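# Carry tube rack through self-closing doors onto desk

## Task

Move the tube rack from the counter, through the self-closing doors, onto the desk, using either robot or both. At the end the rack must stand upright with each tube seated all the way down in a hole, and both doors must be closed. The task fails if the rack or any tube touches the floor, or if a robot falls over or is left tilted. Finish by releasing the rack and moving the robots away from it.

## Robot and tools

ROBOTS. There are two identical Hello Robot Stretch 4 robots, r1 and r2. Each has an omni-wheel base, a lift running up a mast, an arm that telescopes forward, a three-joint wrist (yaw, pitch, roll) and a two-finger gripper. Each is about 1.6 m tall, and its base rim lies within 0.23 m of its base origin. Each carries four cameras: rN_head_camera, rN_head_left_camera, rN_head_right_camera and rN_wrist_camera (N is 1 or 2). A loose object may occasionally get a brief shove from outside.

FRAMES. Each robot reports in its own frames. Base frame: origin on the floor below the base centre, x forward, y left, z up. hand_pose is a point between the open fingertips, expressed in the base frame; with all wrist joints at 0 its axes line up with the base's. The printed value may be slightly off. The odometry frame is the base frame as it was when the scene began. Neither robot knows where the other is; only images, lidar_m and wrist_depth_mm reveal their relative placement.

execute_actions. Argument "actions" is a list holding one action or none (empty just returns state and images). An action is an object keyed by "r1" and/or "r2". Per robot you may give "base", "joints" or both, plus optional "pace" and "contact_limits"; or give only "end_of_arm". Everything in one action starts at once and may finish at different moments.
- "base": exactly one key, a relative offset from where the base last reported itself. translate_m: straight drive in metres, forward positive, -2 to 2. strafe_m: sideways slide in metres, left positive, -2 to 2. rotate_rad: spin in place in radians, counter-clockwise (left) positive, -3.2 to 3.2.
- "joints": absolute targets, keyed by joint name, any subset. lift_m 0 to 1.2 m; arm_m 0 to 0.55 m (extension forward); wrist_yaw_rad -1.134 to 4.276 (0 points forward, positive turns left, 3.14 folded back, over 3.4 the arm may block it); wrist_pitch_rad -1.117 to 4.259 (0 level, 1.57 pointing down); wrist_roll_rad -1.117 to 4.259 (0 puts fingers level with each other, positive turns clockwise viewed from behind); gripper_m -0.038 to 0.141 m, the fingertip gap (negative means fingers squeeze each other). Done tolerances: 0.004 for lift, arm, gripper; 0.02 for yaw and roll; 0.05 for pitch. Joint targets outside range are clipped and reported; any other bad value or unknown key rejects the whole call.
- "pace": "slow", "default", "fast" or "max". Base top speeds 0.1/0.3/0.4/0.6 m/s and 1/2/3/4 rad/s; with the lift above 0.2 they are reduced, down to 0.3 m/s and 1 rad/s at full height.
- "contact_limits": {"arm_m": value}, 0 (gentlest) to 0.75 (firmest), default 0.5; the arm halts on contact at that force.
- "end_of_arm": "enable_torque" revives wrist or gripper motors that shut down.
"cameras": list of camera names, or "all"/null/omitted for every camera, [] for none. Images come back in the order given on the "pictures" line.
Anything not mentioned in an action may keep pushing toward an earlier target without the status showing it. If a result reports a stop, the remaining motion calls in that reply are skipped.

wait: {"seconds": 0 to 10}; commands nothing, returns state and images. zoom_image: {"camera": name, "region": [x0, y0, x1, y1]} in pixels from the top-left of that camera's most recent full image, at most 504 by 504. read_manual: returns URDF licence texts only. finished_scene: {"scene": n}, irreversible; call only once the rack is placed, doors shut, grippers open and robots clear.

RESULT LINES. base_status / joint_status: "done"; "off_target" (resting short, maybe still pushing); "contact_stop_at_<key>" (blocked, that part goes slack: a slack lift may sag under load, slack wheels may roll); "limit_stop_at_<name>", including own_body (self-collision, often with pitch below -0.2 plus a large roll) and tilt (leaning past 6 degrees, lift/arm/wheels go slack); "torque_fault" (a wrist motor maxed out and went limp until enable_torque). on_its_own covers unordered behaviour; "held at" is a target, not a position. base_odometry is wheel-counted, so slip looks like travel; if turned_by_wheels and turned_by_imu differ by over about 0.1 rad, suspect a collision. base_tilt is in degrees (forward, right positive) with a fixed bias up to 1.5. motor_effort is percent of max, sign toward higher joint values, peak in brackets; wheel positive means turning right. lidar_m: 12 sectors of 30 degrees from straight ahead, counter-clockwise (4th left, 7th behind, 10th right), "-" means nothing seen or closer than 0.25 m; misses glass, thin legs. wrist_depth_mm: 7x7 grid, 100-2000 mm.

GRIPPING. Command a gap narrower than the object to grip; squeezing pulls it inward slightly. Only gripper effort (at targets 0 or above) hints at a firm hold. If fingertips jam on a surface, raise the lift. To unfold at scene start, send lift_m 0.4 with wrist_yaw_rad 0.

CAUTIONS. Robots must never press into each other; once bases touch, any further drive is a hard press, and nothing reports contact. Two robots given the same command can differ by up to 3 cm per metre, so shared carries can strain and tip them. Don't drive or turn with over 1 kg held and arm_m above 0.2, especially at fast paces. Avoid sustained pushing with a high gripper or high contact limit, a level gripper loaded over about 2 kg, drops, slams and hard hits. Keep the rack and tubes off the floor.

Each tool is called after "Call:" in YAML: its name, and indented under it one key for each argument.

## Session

Call:
execute_actions:
  actions: []

Scene clock: 0.00 s.
r1.base_odometry: x=+0.000 y=+0.000 heading=+0.000 (m, m, rad; r1's odometry frame)
r1.turned_by_wheels: +0.000 (rad since the last result)
r1.turned_by_imu: +0.000 (rad since the last result)
r1.base_tilt: forward=+0.0 right=+0.2 (deg)
r1.lidar_m: 0.80 0.82 1.10 1.21 1.19 1.66 2.27 2.34 3.08 1.18 1.22 0.88
r1.base_status: not commanded
r1.joint_positions: lift_m=+0.204 arm_m=-0.003 wrist_yaw_rad=+3.207 wrist_pitch_rad=+0.006 wrist_roll_rad=+0.000 gripper_m=+0.057
r1.joint_status: not commanded
r1.motor_effort: lift_m=+19 arm_m=+0 wrist_yaw_rad=+1 wrist_pitch_rad=-6 wrist_roll_rad=+2 gripper_m=-2 wheel_0=+0 wheel_1=-1 wheel_2=+0 (%)
r1.hand_pose: x=-0.1252 y=+0.0685 z=+0.3809 quat_wxyz=(-0.033, -0.003, +0.000, +0.999) (m; r1's base frame)
r1.wrist_depth_mm: - 134 134 - - - 1661 / - - 132 - - - 1661 / - 110 132 - - - 1661 / - 123 151 - - - 1708 / 198 - - - - - 1708 / 216 1618 208 1661 202 1576 1464 / 603 960 1042 146 960 1008 1025
r2.base_odometry: x=+0.000 y=+0.000 heading=+0.000 (m, m, rad; r2's odometry frame)
r2.turned_by_wheels: +0.000 (rad since the last result)
r2.turned_by_imu: +0.000 (rad since the last result)
r2.base_tilt: forward=-0.2 right=+0.2 (deg)
r2.lidar_m: 2.48 1.63 1.51 1.18 0.75 0.67 0.69 0.87 1.22 1.22 2.70 2.44
r2.base_status: not commanded
r2.joint_positions: lift_m=+0.266 arm_m=+0.001 wrist_yaw_rad=+3.184 wrist_pitch_rad=-0.010 wrist_roll_rad=+0.010 gripper_m=+0.057
r2.joint_status: not commanded
r2.motor_effort: lift_m=+17 arm_m=-1 wrist_yaw_rad=+3 wrist_pitch_rad=-5 wrist_roll_rad=+0 gripper_m=-3 wheel_0=+0 wheel_1=-1 wheel_2=+0 (%)
r2.hand_pose: x=-0.1200 y=+0.0751 z=+0.4467 quat_wxyz=(-0.021, +0.005, +0.005, +1.000) (m; r2's base frame)
r2.wrist_depth_mm: - - 139 831 741 676 627 / - - 139 820 750 683 627 / - 113 141 798 750 691 634 / 148 145 253 842 759 683 627 / 216 1078 946 820 750 683 634 / 216 1098 202 820 200 683 634 / 217 891 917 - 750 668 634
pictures: r1_head_camera, r1_head_left_camera, r1_head_right_camera, r1_wrist_camera, r2_head_camera, r2_head_left_camera, r2_head_right_camera, r2_wrist_camera
Images, in order (width x height): r1_head_camera 420x560, r1_head_left_camera 420x672, r1_head_right_camera 420x672, r1_wrist_camera 616x392, r2_head_camera 420x560, r2_head_left_camera 420x672, r2_head_right_camera 420x672, r2_wrist_camera 616x392.

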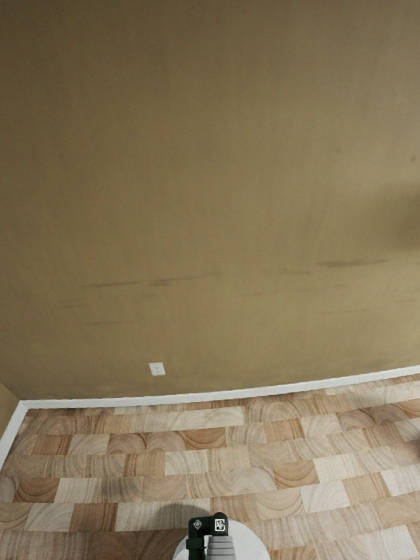

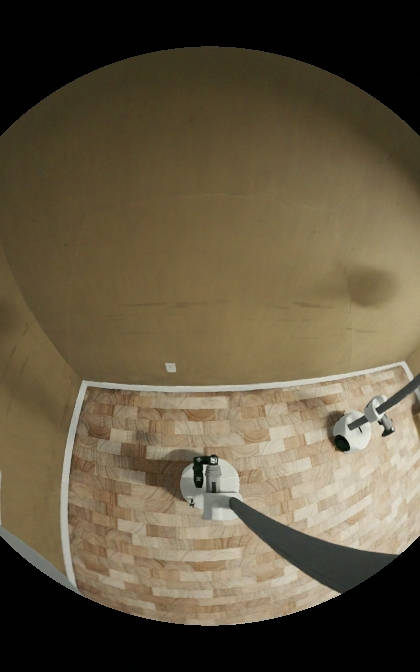

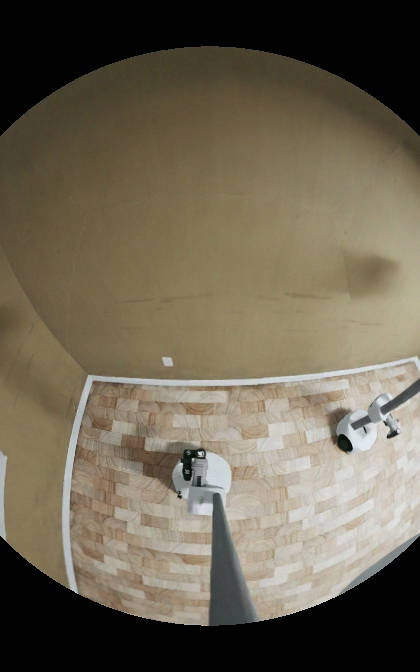

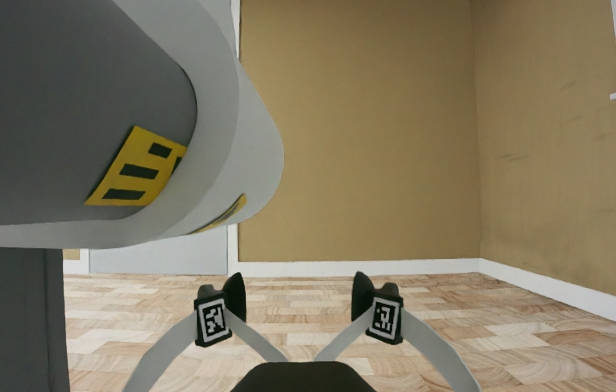

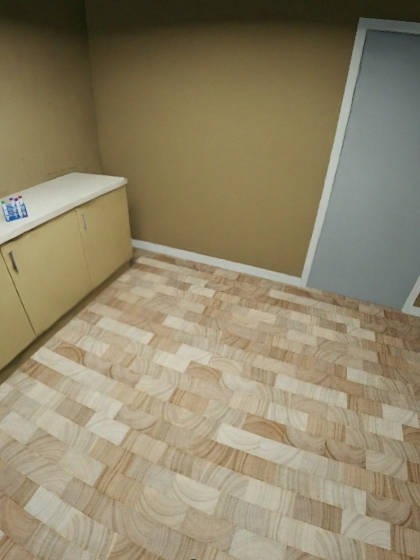

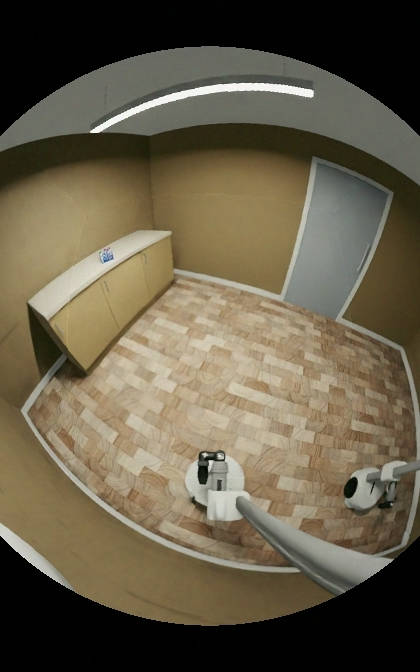

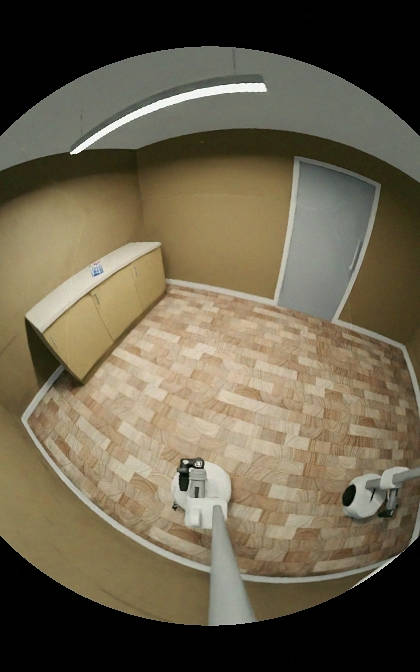

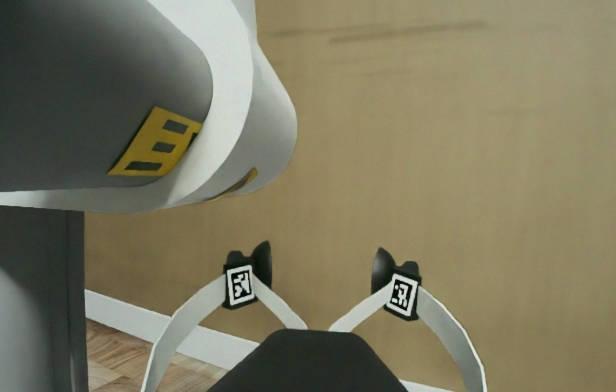

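Call:
execute_actions:
  actions:
    - {"r2":{"base":{"rotate_rad":1.17},"joints":{"lift_m":0.9,"wrist_yaw_rad":0},"pace":"fast"},"r1":{"base":{"rotate_rad":-3.03},"joints":{"lift_m":0.75,"wrist_yaw_rad":0},"pace":"fast"}}
  cameras: ["r1_head_camera","r1_wrist_camera","r2_head_camera","r2_wrist_camera"]

Scene clock: 3.03 s.
r1.base_odometry: x=+0.000 y=+0.000 heading=-3.030 (m, m, rad; r1's odometry frame)
r1.turned_by_wheels: -3.030 (rad since the last result)
r1.turned_by_imu: -3.071 (rad since the last result)
r1.base_tilt: forward=+0.1 right=+0.2 (deg)
r1.lidar_m: 2.27 2.42 2.95 1.18 1.10 0.83 0.80 0.86 1.25 1.21 1.29 1.84
r1.base_status: done
r1.joint_positions: lift_m=+0.750 arm_m=-0.003 wrist_yaw_rad=+0.000 wrist_pitch_rad=+0.006 wrist_roll_rad=+0.000 gripper_m=+0.057
r1.joint_status: all done
r1.motor_effort: lift_m=+25(25) arm_m=+0(0) wrist_yaw_rad=-1(5) wrist_pitch_rad=-7(7) wrist_roll_rad=+1(1) gripper_m=-1(4) wheel_0=+0(7) wheel_1=+0(8) wheel_2=-1(8) (%)
r1.hand_pose: x=+0.4569 y=-0.0873 z=+0.9260 quat_wxyz=(+1.000, +0.000, +0.003, +0.000) (m; r1's base frame)
r1.wrist_depth_mm: - - - - - - 1756 / - - - - - - 1708 / - - - - - - 1808 / - - - - - - 1808 / - - - - - - 1863 / - - 208 - 200 - 1808 / - - - 146 - - 1808
r2.base_odometry: x=+0.000 y=+0.000 heading=+1.170 (m, m, rad; r2's odometry frame)
r2.turned_by_wheels: +1.170 (rad since the last result)
r2.turned_by_imu: +1.179 (rad since the last result)
r2.base_tilt: forward=-0.1 right=+0.2 (deg)
r2.lidar_m: 1.49 1.01 0.72 0.67 0.69 0.95 1.21 1.34 2.57 2.44 2.20 1.57
r2.base_status: done
r2.joint_positions: lift_m=+0.900 arm_m=+0.001 wrist_yaw_rad=+0.000 wrist_pitch_rad=-0.010 wrist_roll_rad=+0.010 gripper_m=+0.057
r2.joint_status: all done
r2.motor_effort: lift_m=+22(24) arm_m=-1(0) wrist_yaw_rad=-1(3) wrist_pitch_rad=-5(4) wrist_roll_rad=+0(0) gripper_m=-5(5) wheel_0=+0(9) wheel_1=+1(6) wheel_2=+2(7) (%)
r2.hand_pose: x=+0.4605 y=-0.0873 z=+1.0808 quat_wxyz=(+1.000, +0.005, -0.005, +0.000) (m; r2's base frame)
r2.wrist_depth_mm: 1060 1499 1808 1808 1808 1808 1756 / 1060 1537 1808 1808 1808 1808 1863 / 1098 1576 1808 1808 1808 1863 1808 / 1118 1618 1863 1863 1863 1863 1863 / 1118 1708 1921 1863 1308 1281 1281 / 1098 1618 202 1921 200 1281 1281 / 1118 1464 1863 - 1308 1336 1308
pictures: r1_head_camera, r1_wrist_camera, r2_head_camera, r2_wrist_camera
Images, in order (width x height): r1_head_camera 420x560, r1_wrist_camera 616x392, r2_head_camera 420x560, r2_wrist_camera 616x392.

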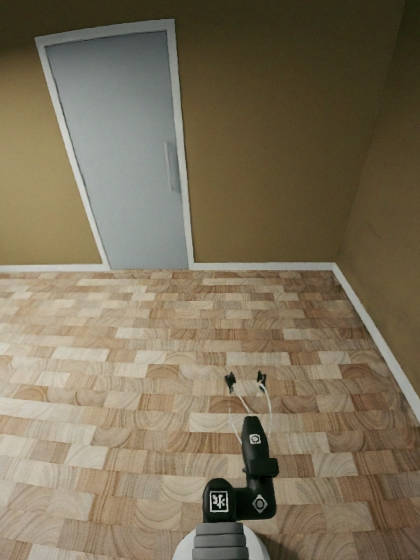

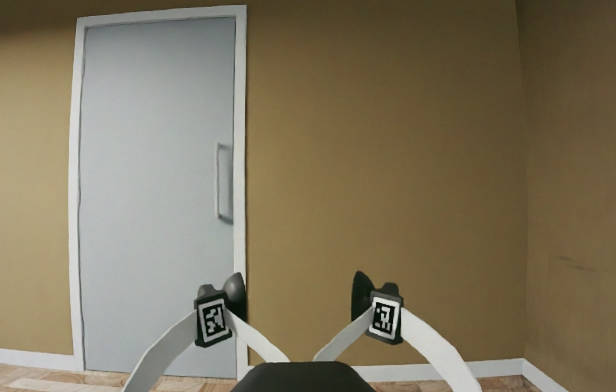

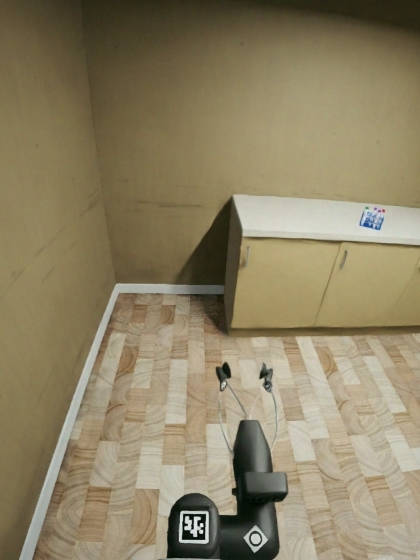

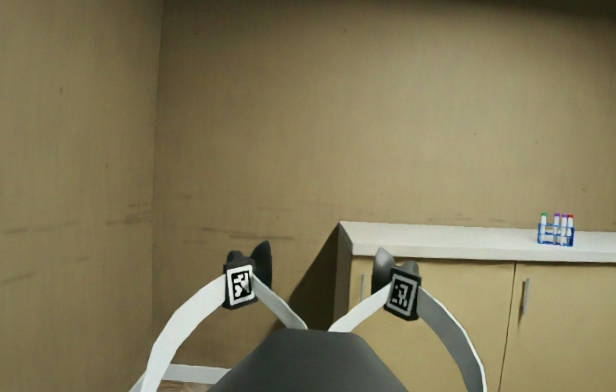

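Call:
execute_actions:
  actions:
    - {"r2":{"base":{"strafe_m":-0.95},"joints":{"gripper_m":0.141},"pace":"fast"},"r1":{"base":{"translate_m":1.2},"joints":{"gripper_m":0.12},"pace":"fast"}}
  cameras: ["r1_wrist_camera","r2_wrist_camera"]

Scene clock: 7.80 s.
r1.base_odometry: x=-1.193 y=-0.134 heading=-3.030 (m, m, rad; r1's odometry frame)
r1.turned_by_wheels: +0.000 (rad since the last result)
r1.turned_by_imu: -0.005 (rad since the last result)
r1.base_tilt: forward=+0.0 right=+0.2 (deg)
r1.lidar_m: 1.06 1.06 1.64 1.15 1.17 2.06 2.01 1.77 1.30 1.27 1.35 1.11
r1.base_status: done
r1.joint_positions: lift_m=+0.750 arm_m=-0.003 wrist_yaw_rad=+0.000 wrist_pitch_rad=+0.006 wrist_roll_rad=+0.000 gripper_m=+0.120
r1.joint_status: all done
r1.motor_effort: lift_m=+25(25) arm_m=+0(0) wrist_yaw_rad=+0(1) wrist_pitch_rad=-7(6) wrist_roll_rad=+0(1) gripper_m=+3(2) wheel_0=-1(6) wheel_1=-1(7) wheel_2=+1(12) (%)
r1.hand_pose: x=+0.4569 y=-0.0874 z=+0.9260 quat_wxyz=(+1.000, +0.000, +0.003, +0.000) (m; r1's base frame)
r1.wrist_depth_mm: 891 878 878 866 866 878 866 / 891 891 878 878 878 891 854 / 891 891 878 891 878 878 866 / 891 878 866 878 866 854 866 / 891 866 866 878 878 854 854 / 891 866 866 866 214 854 854 / 878 866 891 146 878 854 842
r2.base_odometry: x=+0.875 y=-0.370 heading=+1.170 (m, m, rad; r2's odometry frame)
r2.turned_by_wheels: +0.000 (rad since the last result)
r2.turned_by_imu: +0.000 (rad since the last result)
r2.base_tilt: forward=-0.2 right=+0.2 (deg)
r2.lidar_m: 1.51 1.54 1.72 1.63 1.70 2.26 1.18 1.16 1.57 1.48 1.54 1.60
r2.base_status: done
r2.joint_positions: lift_m=+0.900 arm_m=+0.001 wrist_yaw_rad=+0.000 wrist_pitch_rad=-0.010 wrist_roll_rad=+0.010 gripper_m=+0.141
r2.joint_status: all done
r2.motor_effort: lift_m=+22(22) arm_m=-1(1) wrist_yaw_rad=+0(1) wrist_pitch_rad=-4(5) wrist_roll_rad=+0(0) gripper_m=-1(1) wheel_0=-2(11) wheel_1=+1(10) wheel_2=+1(5) (%)
r2.hand_pose: x=+0.4605 y=-0.0874 z=+1.0808 quat_wxyz=(+1.000, +0.005, -0.005, +0.000) (m; r2's base frame)
r2.wrist_depth_mm: 1863 1808 1808 1863 1808 1808 1808 / 1863 1808 1808 1863 1863 1863 1808 / 1921 1808 1921 1863 1863 1863 1863 / 1921 1863 1921 1863 1863 1863 1863 / 1863 1336 1308 1281 1308 1308 1708 / 1921 1308 1336 1308 1336 1308 1336 / 1921 1336 1308 - 1336 1336 1308
pictures: r1_wrist_camera, r2_wrist_camera
Images, in order (width x height): r1_wrist_camera 616x392, r2_wrist_camera 616x392.

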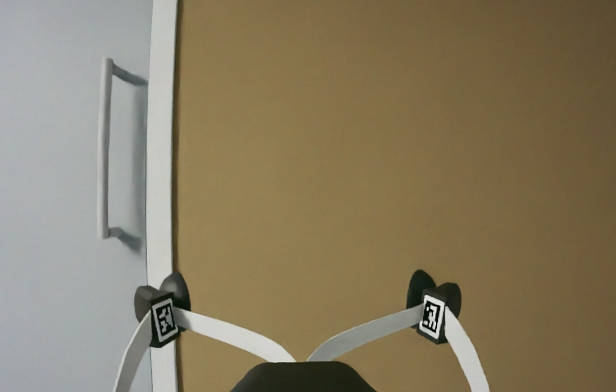

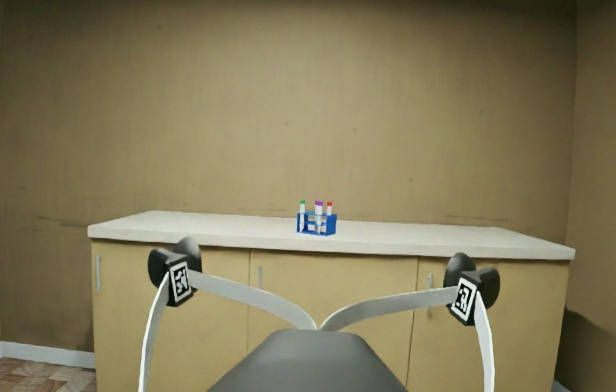

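Call:
execute_actions:
  actions: []

Scene clock: 8.83 s.
r1.base_odometry: x=-1.193 y=-0.134 heading=-3.030 (m, m, rad; r1's odometry frame)
r1.turned_by_wheels: +0.000 (rad since the last result)
r1.turned_by_imu: +0.000 (rad since the last result)
r1.base_tilt: forward=+0.1 right=+0.1 (deg)
r1.lidar_m: 1.07 1.10 1.62 1.14 1.15 2.07 2.01 1.75 1.30 1.26 1.34 1.12
r1.base_status: done
r1.joint_positions: lift_m=+0.750 arm_m=-0.003 wrist_yaw_rad=+0.000 wrist_pitch_rad=+0.006 wrist_roll_rad=+0.000 gripper_m=+0.120
r1.joint_status: all done
r1.motor_effort: lift_m=+25(25) arm_m=+0(0) wrist_yaw_rad=+0(1) wrist_pitch_rad=-7(6) wrist_roll_rad=+1(1) gripper_m=+0(2) wheel_0=-1(6) wheel_1=-1(7) wheel_2=+2(12) (%)
r1.hand_pose: x=+0.4569 y=-0.0874 z=+0.9260 quat_wxyz=(+1.000, +0.000, +0.003, +0.000) (m; r1's base frame)
r1.wrist_depth_mm: 891 904 878 878 878 878 866 / 904 891 891 891 891 878 854 / 878 891 878 878 878 878 854 / 891 878 866 866 878 866 878 / 891 891 866 878 866 866 854 / 878 878 866 866 216 866 854 / 891 854 854 146 842 854 854
r2.base_odometry: x=+0.875 y=-0.370 heading=+1.170 (m, m, rad; r2's odometry frame)
r2.turned_by_wheels: +0.000 (rad since the last result)
r2.turned_by_imu: +0.000 (rad since the last result)
r2.base_tilt: forward=-0.2 right=+0.1 (deg)
r2.lidar_m: 1.52 1.56 1.73 1.64 1.69 2.24 1.18 1.16 1.58 1.50 1.55 1.59
r2.base_status: done
r2.joint_positions: lift_m=+0.900 arm_m=+0.001 wrist_yaw_rad=+0.000 wrist_pitch_rad=-0.010 wrist_roll_rad=+0.010 gripper_m=+0.141
r2.joint_status: all done
r2.motor_effort: lift_m=+22(22) arm_m=+0(1) wrist_yaw_rad=+0(1) wrist_pitch_rad=-5(5) wrist_roll_rad=+0(0) gripper_m=+1(1) wheel_0=-2(11) wheel_1=+1(10) wheel_2=+1(5) (%)
r2.hand_pose: x=+0.4605 y=-0.0874 z=+1.0808 quat_wxyz=(+1.000, +0.005, -0.005, +0.000) (m; r2's base frame)
r2.wrist_depth_mm: 1808 1863 1863 1863 1808 1863 1863 / 1808 1863 1808 1921 1863 1921 1808 / 1808 1921 1921 1921 1863 1863 1863 / 1863 1863 1921 1921 1863 1863 1863 / 1863 1308 1336 1336 1308 1336 1756 / 1921 1336 1366 1308 1308 1366 1308 / 1921 1366 1336 - 1336 1308 1308
pictures: r1_head_camera, r1_head_left_camera, r1_head_right_camera, r1_wrist_camera, r2_head_camera, r2_head_left_camera, r2_head_right_camera, r2_wrist_camera
Images, in order (width x height): r1_head_camera 420x560, r1_head_left_camera 420x672, r1_head_right_camera 420x672, r1_wrist_camera 616x392, r2_head_camera 420x560, r2_head_left_camera 420x672, r2_head_right_camera 420x672, r2_wrist_camera 616x392.

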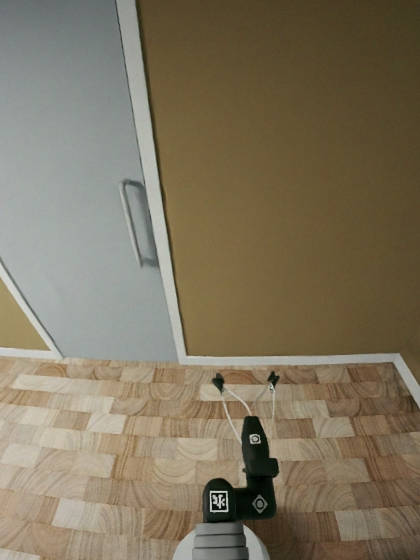

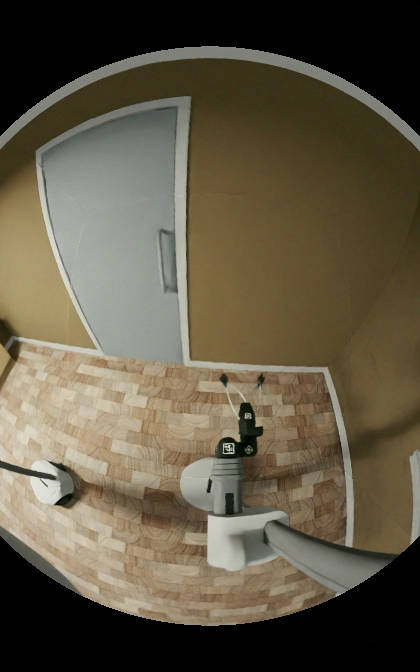

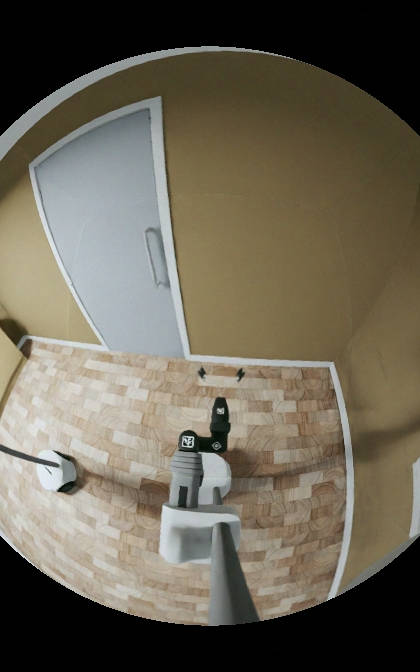

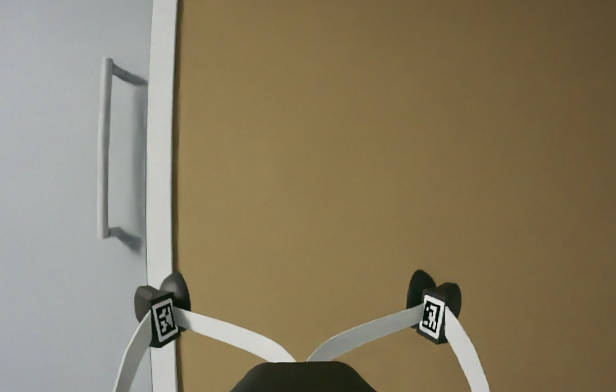

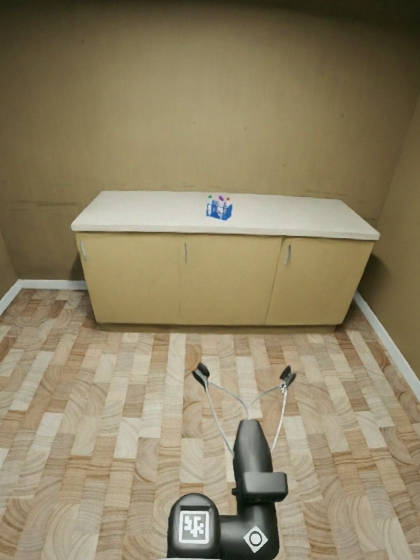

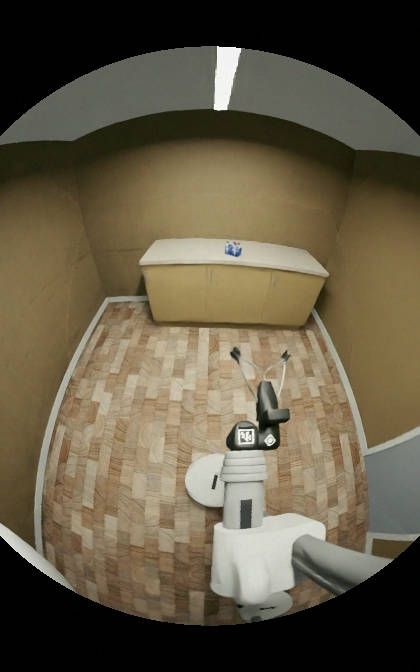

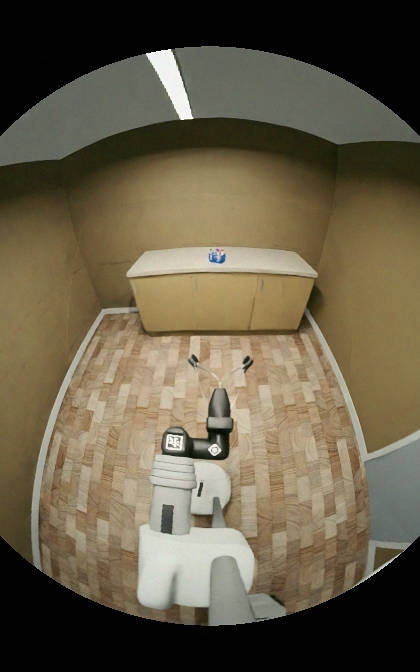

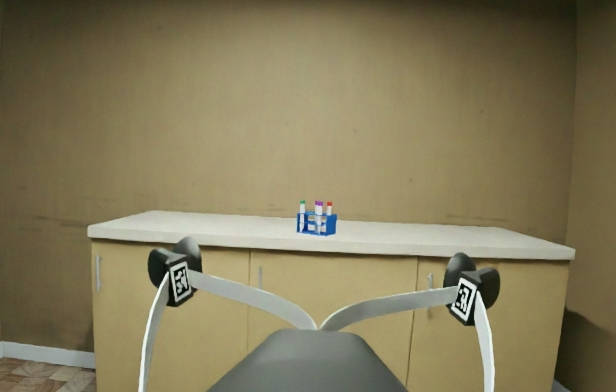

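Call:
execute_actions:
  actions:
    - {"r1":{"base":{"rotate_rad":-0.025},"joints":{"lift_m":0.85,"wrist_yaw_rad":-0.5,"gripper_m":0.13}},"r2":{"base":{"translate_m":1.19},"joints":{"lift_m":1.2,"wrist_pitch_rad":1.57,"wrist_roll_rad":1.57},"pace":"fast"}}
  cameras: ["r2_head_camera","r2_wrist_camera"]

Call:
execute_actions:
  actions:
    - {"r1":{"base":{"strafe_m":0.575},"joints":{"arm_m":0.3}},"r2":{"joints":{"arm_m":0.33}}}
  cameras: ["r1_head_camera","r1_wrist_camera","r2_head_camera","r2_wrist_camera"]

Scene clock: 13.90 s.
r1.base_odometry: x=-1.193 y=-0.134 heading=-3.055 (m, m, rad; r1's odometry frame)
r1.turned_by_wheels: -0.025 (rad since the last result)
r1.turned_by_imu: -0.027 (rad since the last result)
r1.base_tilt: forward=+0.1 right=+0.2 (deg)
r1.lidar_m: 1.07 1.08 1.60 2.30 2.82 2.07 2.01 1.82 1.31 1.25 1.32 1.11
r1.base_status: done
r1.joint_positions: lift_m=+0.850 arm_m=-0.003 wrist_yaw_rad=-0.500 wrist_pitch_rad=+0.006 wrist_roll_rad=+0.000 gripper_m=+0.130
r1.joint_status: all done
r1.motor_effort: lift_m=+26(25) arm_m=-1(1) wrist_yaw_rad=+0(9) wrist_pitch_rad=-6(7) wrist_roll_rad=-1(0) gripper_m=+0(4) wheel_0=+0(3) wheel_1=-1(2) wheel_2=-2(5) (%)
r1.hand_pose: x=+0.3797 y=-0.2150 z=+1.0260 quat_wxyz=(+0.969, +0.001, +0.003, -0.247) (m; r1's base frame)
r1.wrist_depth_mm: 778 842 946 1042 1255 1336 1138 / 759 842 946 1098 1229 1366 1138 / 759 831 946 1060 1205 1336 1138 / 750 831 960 1078 1229 1366 1118 / 759 842 931 1060 1182 1308 1138 / 759 214 904 1042 1160 1281 1118 / 759 798 917 148 1205 1255 1078
r2.base_odometry: x=+1.339 y=+0.726 heading=+1.170 (m, m, rad; r2's odometry frame)
r2.turned_by_wheels: +0.000 (rad since the last result)
r2.turned_by_imu: -0.005 (rad since the last result)
r2.base_tilt: forward=-0.1 right=+0.2 (deg)
r2.lidar_m: 0.32 0.33 0.44 1.67 1.72 2.30 3.93 2.16 1.53 1.44 0.50 0.34
r2.base_status: done
r2.joint_positions: lift_m=+1.198 arm_m=+0.001 wrist_yaw_rad=+0.000 wrist_pitch_rad=+1.570 wrist_roll_rad=+1.570 gripper_m=+0.141
r2.joint_status: all done
joint sent to its limit — the command would take r2.lift_m past its upper limit, so that joint was sent only as far as its limit.
r2.motor_effort: lift_m=+22(24) arm_m=+0(0) wrist_yaw_rad=+2(2) wrist_pitch_rad=+2(5) wrist_roll_rad=+1(6) gripper_m=+0(0) wheel_0=+1(3) wheel_1=+0(4) wheel_2=+1(10) (%)
r2.hand_pose: x=+0.1723 y=-0.0874 z=+1.0882 quat_wxyz=(+0.501, +0.500, +0.500, -0.499) (m; r2's base frame)
r2.wrist_depth_mm: 410 404 676 1281 1255 1255 1229 / 413 407 691 1308 1229 1255 1281 / 415 410 715 1281 1281 1281 1255 / 373 415 699 1308 1060 1281 1281 / 415 415 715 1281 1098 1281 1281 / 424 421 597 1336 1308 1281 1281 / 427 424 621 - 1366 1308 1308
pictures: r2_head_camera, r2_wrist_camera
Images, in order (width x height): r2_head_camera 420x560, r2_wrist_camera 616x392.

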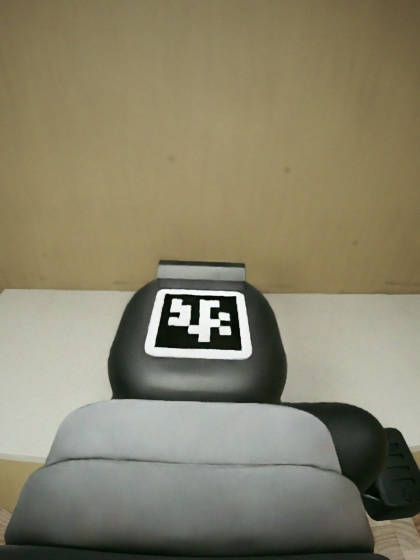

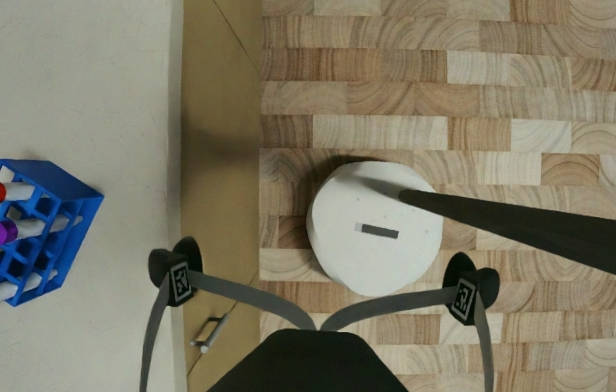

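Scene clock: 17.13 s.
r1.base_odometry: x=-1.143 y=-0.707 heading=-3.055 (m, m, rad; r1's odometry frame)
r1.turned_by_wheels: +0.000 (rad since the last result)
r1.turned_by_imu: +0.000 (rad since the last result)
r1.base_tilt: forward=+0.0 right=+0.3 (deg)
r1.lidar_m: 1.02 1.14 1.62 1.73 2.36 2.08 1.99 2.12 1.90 1.84 1.55 1.11
r1.base_status: done
r1.joint_positions: lift_m=+0.850 arm_m=+0.299 wrist_yaw_rad=-0.500 wrist_pitch_rad=+0.006 wrist_roll_rad=+0.000 gripper_m=+0.130
r1.joint_status: all done
r1.motor_effort: lift_m=+26(26) arm_m=+7(8) wrist_yaw_rad=+0(1) wrist_pitch_rad=-7(7) wrist_roll_rad=+0(0) gripper_m=+0(0) wheel_0=+0(8) wheel_1=+0(9) wheel_2=-1(1) (%)
r1.hand_pose: x=+0.6810 y=-0.2150 z=+1.0260 quat_wxyz=(+0.969, +0.001, +0.003, -0.247) (m; r1's base frame)
r1.wrist_depth_mm: 525 574 627 723 820 1008 1205 / 521 564 634 723 831 991 1182 / 521 564 640 723 854 976 1160 / 525 564 627 723 831 991 1160 / 521 564 627 715 831 960 1160 / 521 213 627 715 778 960 1138 / 525 549 621 147 809 976 1160
r2.base_odometry: x=+1.339 y=+0.726 heading=+1.170 (m, m, rad; r2's odometry frame)
r2.turned_by_wheels: +0.000 (rad since the last result)
r2.turned_by_imu: +0.000 (rad since the last result)
r2.base_tilt: forward=-0.1 right=+0.2 (deg)
r2.lidar_m: 0.31 0.33 0.46 1.68 1.74 2.32 1.76 1.81 1.54 1.45 0.50 0.33
r2.base_status: not commanded
r2.joint_positions: lift_m=+1.198 arm_m=+0.329 wrist_yaw_rad=+0.000 wrist_pitch_rad=+1.570 wrist_roll_rad=+1.570 gripper_m=+0.141
r2.joint_status: all done
r2.motor_effort: lift_m=+22(22) arm_m=+5(6) wrist_yaw_rad=-1(1) wrist_pitch_rad=+2(2) wrist_roll_rad=+1(2) gripper_m=+0(2) wheel_0=+2(1) wheel_1=-1(1) wheel_2=+1(1) (%)
r2.hand_pose: x=+0.5004 y=-0.0874 z=+1.0882 quat_wxyz=(+0.501, +0.500, +0.500, -0.499) (m; r2's base frame)
r2.wrist_depth_mm: 407 402 399 397 392 1229 1255 / 410 404 404 399 394 1281 1281 / 410 407 407 402 397 1255 1281 / 415 413 407 404 399 1060 1229 / 421 415 413 368 404 1042 1281 / 421 418 415 334 404 410 1308 / 427 424 421 - 410 1308 1281
pictures: r1_head_camera, r1_wrist_camera, r2_head_camera, r2_wrist_camera
Images, in order (width x height): r1_head_camera 420x560, r1_wrist_camera 616x392, r2_head_camera 420x560, r2_wrist_camera 616x392.

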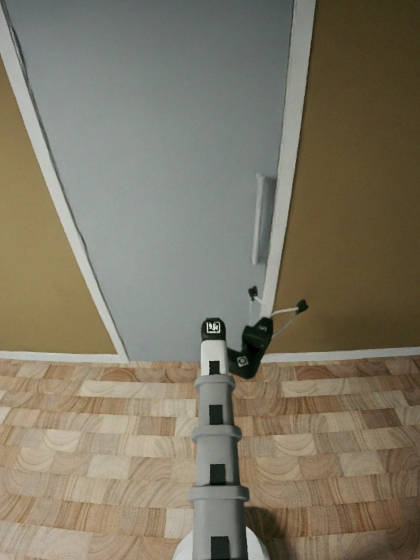

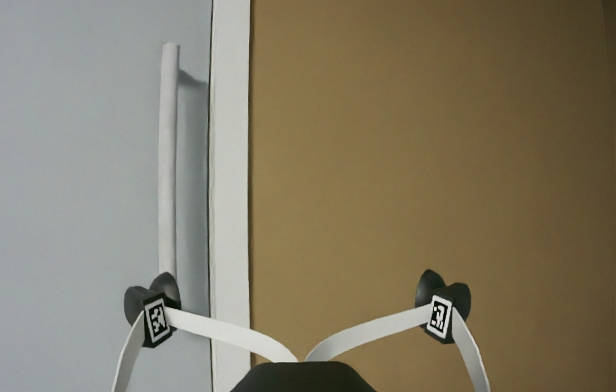

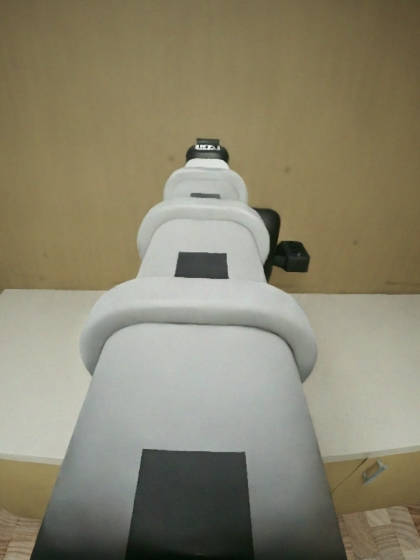

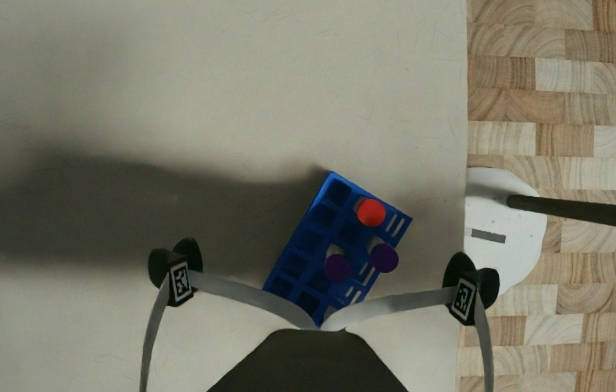

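Call:
execute_actions:
  actions:
    - {"r1":{"base":{"translate_m":0.12},"joints":{"arm_m":0.36}},"r2":{"joints":{"wrist_roll_rad":2.03,"arm_m":0.32},"base":{"strafe_m":0.03}}}
  cameras: ["r1_wrist_camera","r2_wrist_camera"]

Scene clock: 19.47 s.
r1.base_odometry: x=-1.262 y=-0.717 heading=-3.055 (m, m, rad; r1's odometry frame)
r1.turned_by_wheels: +0.000 (rad since the last result)
r1.turned_by_imu: -0.001 (rad since the last result)
r1.base_tilt: forward=+0.1 right=+0.1 (deg)
r1.lidar_m: 0.93 1.02 1.42 1.77 1.80 2.22 2.10 2.23 1.91 1.82 1.37 0.99
r1.base_status: done
r1.joint_positions: lift_m=+0.850 arm_m=+0.359 wrist_yaw_rad=-0.500 wrist_pitch_rad=+0.006 wrist_roll_rad=+0.000 gripper_m=+0.130
r1.joint_status: all done
r1.motor_effort: lift_m=+26(26) arm_m=+7(7) wrist_yaw_rad=+0(1) wrist_pitch_rad=-7(7) wrist_roll_rad=+0(0) gripper_m=-2(1) wheel_0=+1(5) wheel_1=+0(7) wheel_2=+1(9) (%)
r1.hand_pose: x=+0.7410 y=-0.2150 z=+1.0260 quat_wxyz=(+0.969, +0.001, +0.003, -0.247) (m; r1's base frame)
r1.wrist_depth_mm: 377 413 459 525 609 723 842 / 373 413 459 521 597 723 854 / 375 410 459 517 591 707 831 / 373 410 459 517 585 699 842 / 375 410 455 517 597 699 831 / 370 213 433 512 559 699 831 / 373 394 433 148 585 699 831
r2.base_odometry: x=+1.311 y=+0.737 heading=+1.170 (m, m, rad; r2's odometry frame)
r2.turned_by_wheels: +0.000 (rad since the last result)
r2.turned_by_imu: +0.000 (rad since the last result)
r2.base_tilt: forward=-0.1 right=+0.2 (deg)
r2.lidar_m: 0.32 0.33 0.46 1.65 1.69 2.25 1.79 1.78 1.56 1.48 0.49 0.34
r2.base_status: done
r2.joint_positions: lift_m=+1.198 arm_m=+0.321 wrist_yaw_rad=+0.000 wrist_pitch_rad=+1.570 wrist_roll_rad=+2.030 gripper_m=+0.141
r2.joint_status: all done
r2.motor_effort: lift_m=+22(22) arm_m=-5(5) wrist_yaw_rad=+1(1) wrist_pitch_rad=+2(2) wrist_roll_rad=+1(5) gripper_m=+0(1) wheel_0=+2(10) wheel_1=-2(7) wheel_2=+0(6) (%)
r2.hand_pose: x=+0.4921 y=-0.0874 z=+1.0882 quat_wxyz=(+0.373, +0.601, +0.373, -0.600) (m; r2's base frame)
r2.wrist_depth_mm: 407 407 399 397 1255 1229 1255 / 413 410 404 402 399 1281 1281 / 413 410 410 402 402 1078 1255 / 413 413 410 366 402 1098 1281 / 421 415 413 332 404 402 1255 / 424 418 413 336 407 404 1308 / 424 424 418 - 410 404 1281
pictures: r1_wrist_camera, r2_wrist_camera
Images, in order (width x height): r1_wrist_camera 616x392, r2_wrist_camera 616x392.

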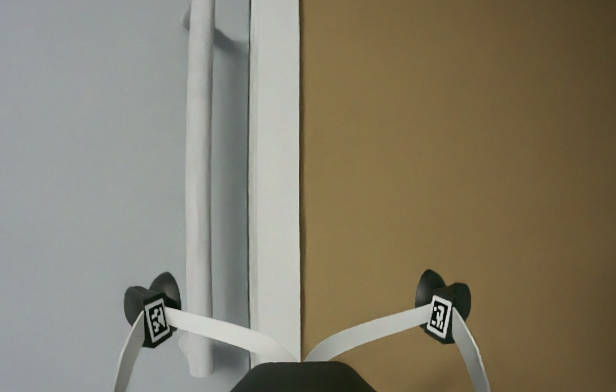

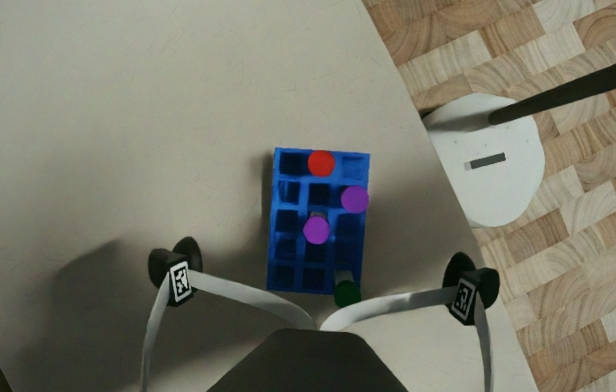

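Call:
execute_actions:
  actions:
    - {"r1":{"base":{"strafe_m":0.02},"joints":{"arm_m":0.46,"lift_m":0.88},"pace":"slow"},"r2":{"joints":{"lift_m":1.11},"pace":"slow"}}
  cameras: ["r1_wrist_camera","r2_wrist_camera"]

Scene clock: 22.83 s.
r1.base_odometry: x=-1.261 y=-0.737 heading=-3.055 (m, m, rad; r1's odometry frame)
r1.turned_by_wheels: +0.000 (rad since the last result)
r1.turned_by_imu: -0.001 (rad since the last result)
r1.base_tilt: forward=+0.0 right=+0.1 (deg)
r1.lidar_m: 0.93 1.00 1.43 1.74 1.78 2.22 2.11 2.26 1.93 1.86 1.38 1.01
r1.base_status: done
r1.joint_positions: lift_m=+0.880 arm_m=+0.459 wrist_yaw_rad=-0.500 wrist_pitch_rad=+0.006 wrist_roll_rad=+0.000 gripper_m=+0.130
r1.joint_status: all done
r1.motor_effort: lift_m=+26(26) arm_m=+7(7) wrist_yaw_rad=+0(0) wrist_pitch_rad=-6(7) wrist_roll_rad=+0(0) gripper_m=+3(0) wheel_0=-3(4) wheel_1=+1(7) wheel_2=+0(0) (%)
r1.hand_pose: x=+0.8409 y=-0.2150 z=+1.0560 quat_wxyz=(+0.969, +0.001, +0.003, -0.247) (m; r1's base frame)
r1.wrist_depth_mm: 293 320 347 399 466 559 676 / 293 319 349 402 466 549 661 / 291 319 347 397 462 549 647 / 290 320 345 399 462 549 647 / 290 319 345 397 459 544 647 / 290 213 338 394 415 539 647 / 289 307 343 148 459 539 647
r2.base_odometry: x=+1.311 y=+0.737 heading=+1.170 (m, m, rad; r2's odometry frame)
r2.turned_by_wheels: +0.000 (rad since the last result)
r2.turned_by_imu: +0.000 (rad since the last result)
r2.base_tilt: forward=-0.2 right=+0.2 (deg)
r2.lidar_m: 0.31 0.34 0.46 1.65 1.69 2.28 1.78 1.77 1.56 1.48 0.49 0.34
r2.base_status: not commanded
r2.joint_positions: lift_m=+1.110 arm_m=+0.321 wrist_yaw_rad=+0.000 wrist_pitch_rad=+1.570 wrist_roll_rad=+2.030 gripper_m=+0.141
r2.joint_status: all done
r2.motor_effort: lift_m=+13(20) arm_m=-5(5) wrist_yaw_rad=+1(1) wrist_pitch_rad=+2(2) wrist_roll_rad=+2(1) gripper_m=+1(0) wheel_0=+2(2) wheel_1=-2(2) wheel_2=+0(0) (%)
r2.hand_pose: x=+0.4921 y=-0.0874 z=+1.0001 quat_wxyz=(+0.373, +0.601, +0.373, -0.600) (m; r2's base frame)
r2.wrist_depth_mm: 319 317 315 312 310 1182 1160 / 322 319 317 314 312 1182 1160 / 322 322 319 314 315 991 1078 / 325 325 322 244 314 315 1182 / 329 325 322 245 317 314 1205 / 330 330 325 244 245 314 1205 / 334 332 329 - 322 319 319
pictures: r1_wrist_camera, r2_wrist_camera
Images, in order (width x height): r1_wrist_camera 616x392, r2_wrist_camera 616x392.

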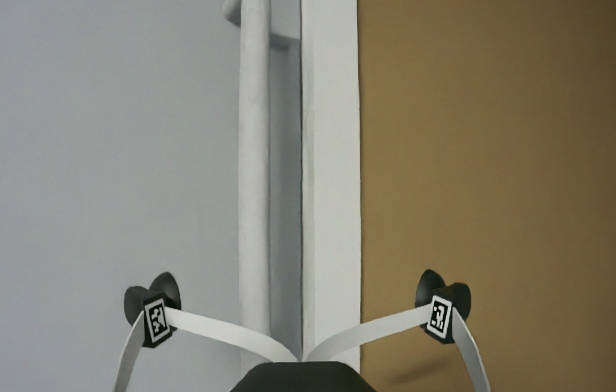

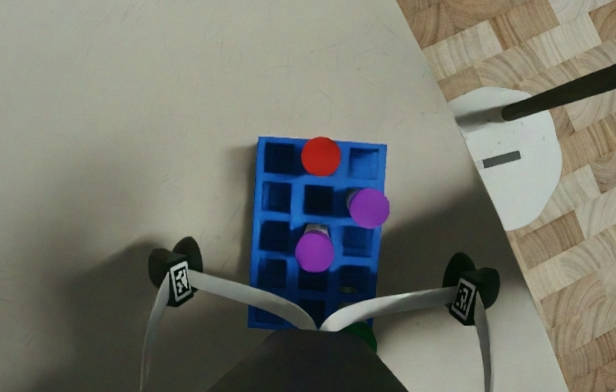

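Call:
execute_actions:
  actions:
    - {"r1":{"joints":{"arm_m":0.535},"pace":"slow","contact_limits":{"arm_m":0.3}},"r2":{"joints":{"lift_m":1.071},"pace":"slow"}}
  cameras: ["r1_wrist_camera","r2_wrist_camera"]

Scene clock: 25.17 s.
r1.base_odometry: x=-1.261 y=-0.737 heading=-3.055 (m, m, rad; r1's odometry frame)
r1.turned_by_wheels: +0.000 (rad since the last result)
r1.turned_by_imu: -0.001 (rad since the last result)
r1.base_tilt: forward=+0.0 right=-0.1 (deg)
r1.lidar_m: 0.91 1.01 1.43 1.74 1.77 2.20 2.12 2.27 1.92 1.86 1.38 1.02
r1.base_status: not commanded
r1.joint_positions: lift_m=+0.880 arm_m=+0.534 wrist_yaw_rad=-0.500 wrist_pitch_rad=+0.006 wrist_roll_rad=+0.000 gripper_m=+0.130
r1.joint_status: all done
r1.motor_effort: lift_m=+26(26) arm_m=+7(8) wrist_yaw_rad=+0(0) wrist_pitch_rad=-6(6) wrist_roll_rad=+1(0) gripper_m=-2(2) wheel_0=-3(3) wheel_1=+1(1) wheel_2=+0(0) (%)
r1.contact_limits: arm_m 0.3
r1.hand_pose: x=+0.9159 y=-0.2150 z=+1.0560 quat_wxyz=(+0.969, +0.001, +0.003, -0.247) (m; r1's base frame)
r1.wrist_depth_mm: 230 252 283 304 351 436 517 / 228 252 283 301 347 430 517 / 229 253 283 303 347 433 508 / 229 251 282 301 345 427 504 / 229 251 279 298 343 427 508 / 227 213 276 298 325 427 508 / 227 240 274 148 342 433 496
r2.base_odometry: x=+1.311 y=+0.737 heading=+1.170 (m, m, rad; r2's odometry frame)
r2.turned_by_wheels: +0.000 (rad since the last result)
r2.turned_by_imu: +0.000 (rad since the last result)
r2.base_tilt: forward=-0.1 right=+0.2 (deg)
r2.lidar_m: 0.31 0.34 0.45 1.63 1.68 2.28 1.79 1.76 1.55 1.47 0.51 0.33
r2.base_status: not commanded
r2.joint_positions: lift_m=+1.071 arm_m=+0.321 wrist_yaw_rad=+0.000 wrist_pitch_rad=+1.570 wrist_roll_rad=+2.030 gripper_m=+0.141
r2.joint_status: all done
r2.motor_effort: lift_m=+13(12) arm_m=-5(5) wrist_yaw_rad=+1(2) wrist_pitch_rad=+2(1) wrist_roll_rad=+2(1) gripper_m=+1(1) wheel_0=+2(2) wheel_1=-2(2) wheel_2=+0(0) (%)
r2.hand_pose: x=+0.4921 y=-0.0874 z=+0.9611 quat_wxyz=(+0.373, +0.601, +0.373, -0.600) (m; r2's base frame)
r2.wrist_depth_mm: 282 278 277 274 272 1138 1118 / 283 281 278 276 273 946 1118 / 285 283 279 237 274 273 946 / 287 285 282 240 238 276 1138 / 289 287 282 204 278 277 1160 / 291 290 286 206 240 277 277 / 294 290 287 - 282 279 279
pictures: r1_wrist_camera, r2_wrist_camera
Images, in order (width x height): r1_wrist_camera 616x392, r2_wrist_camera 616x392.

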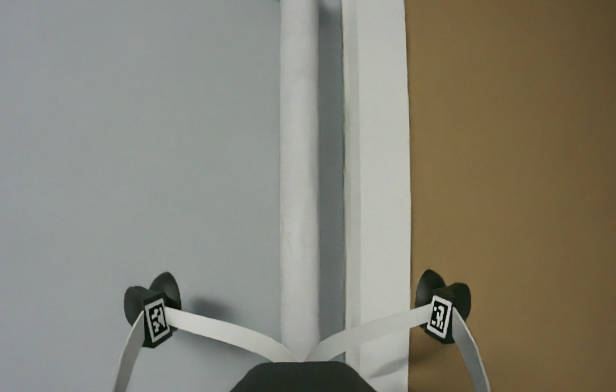

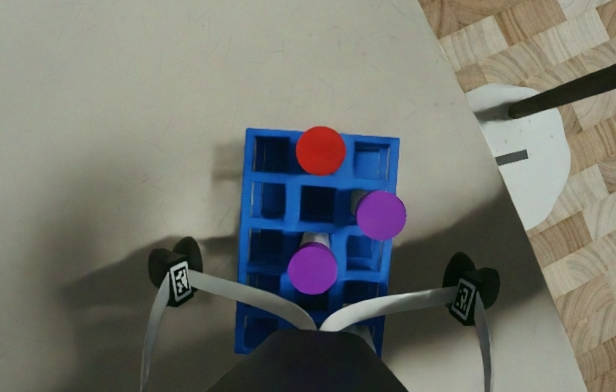

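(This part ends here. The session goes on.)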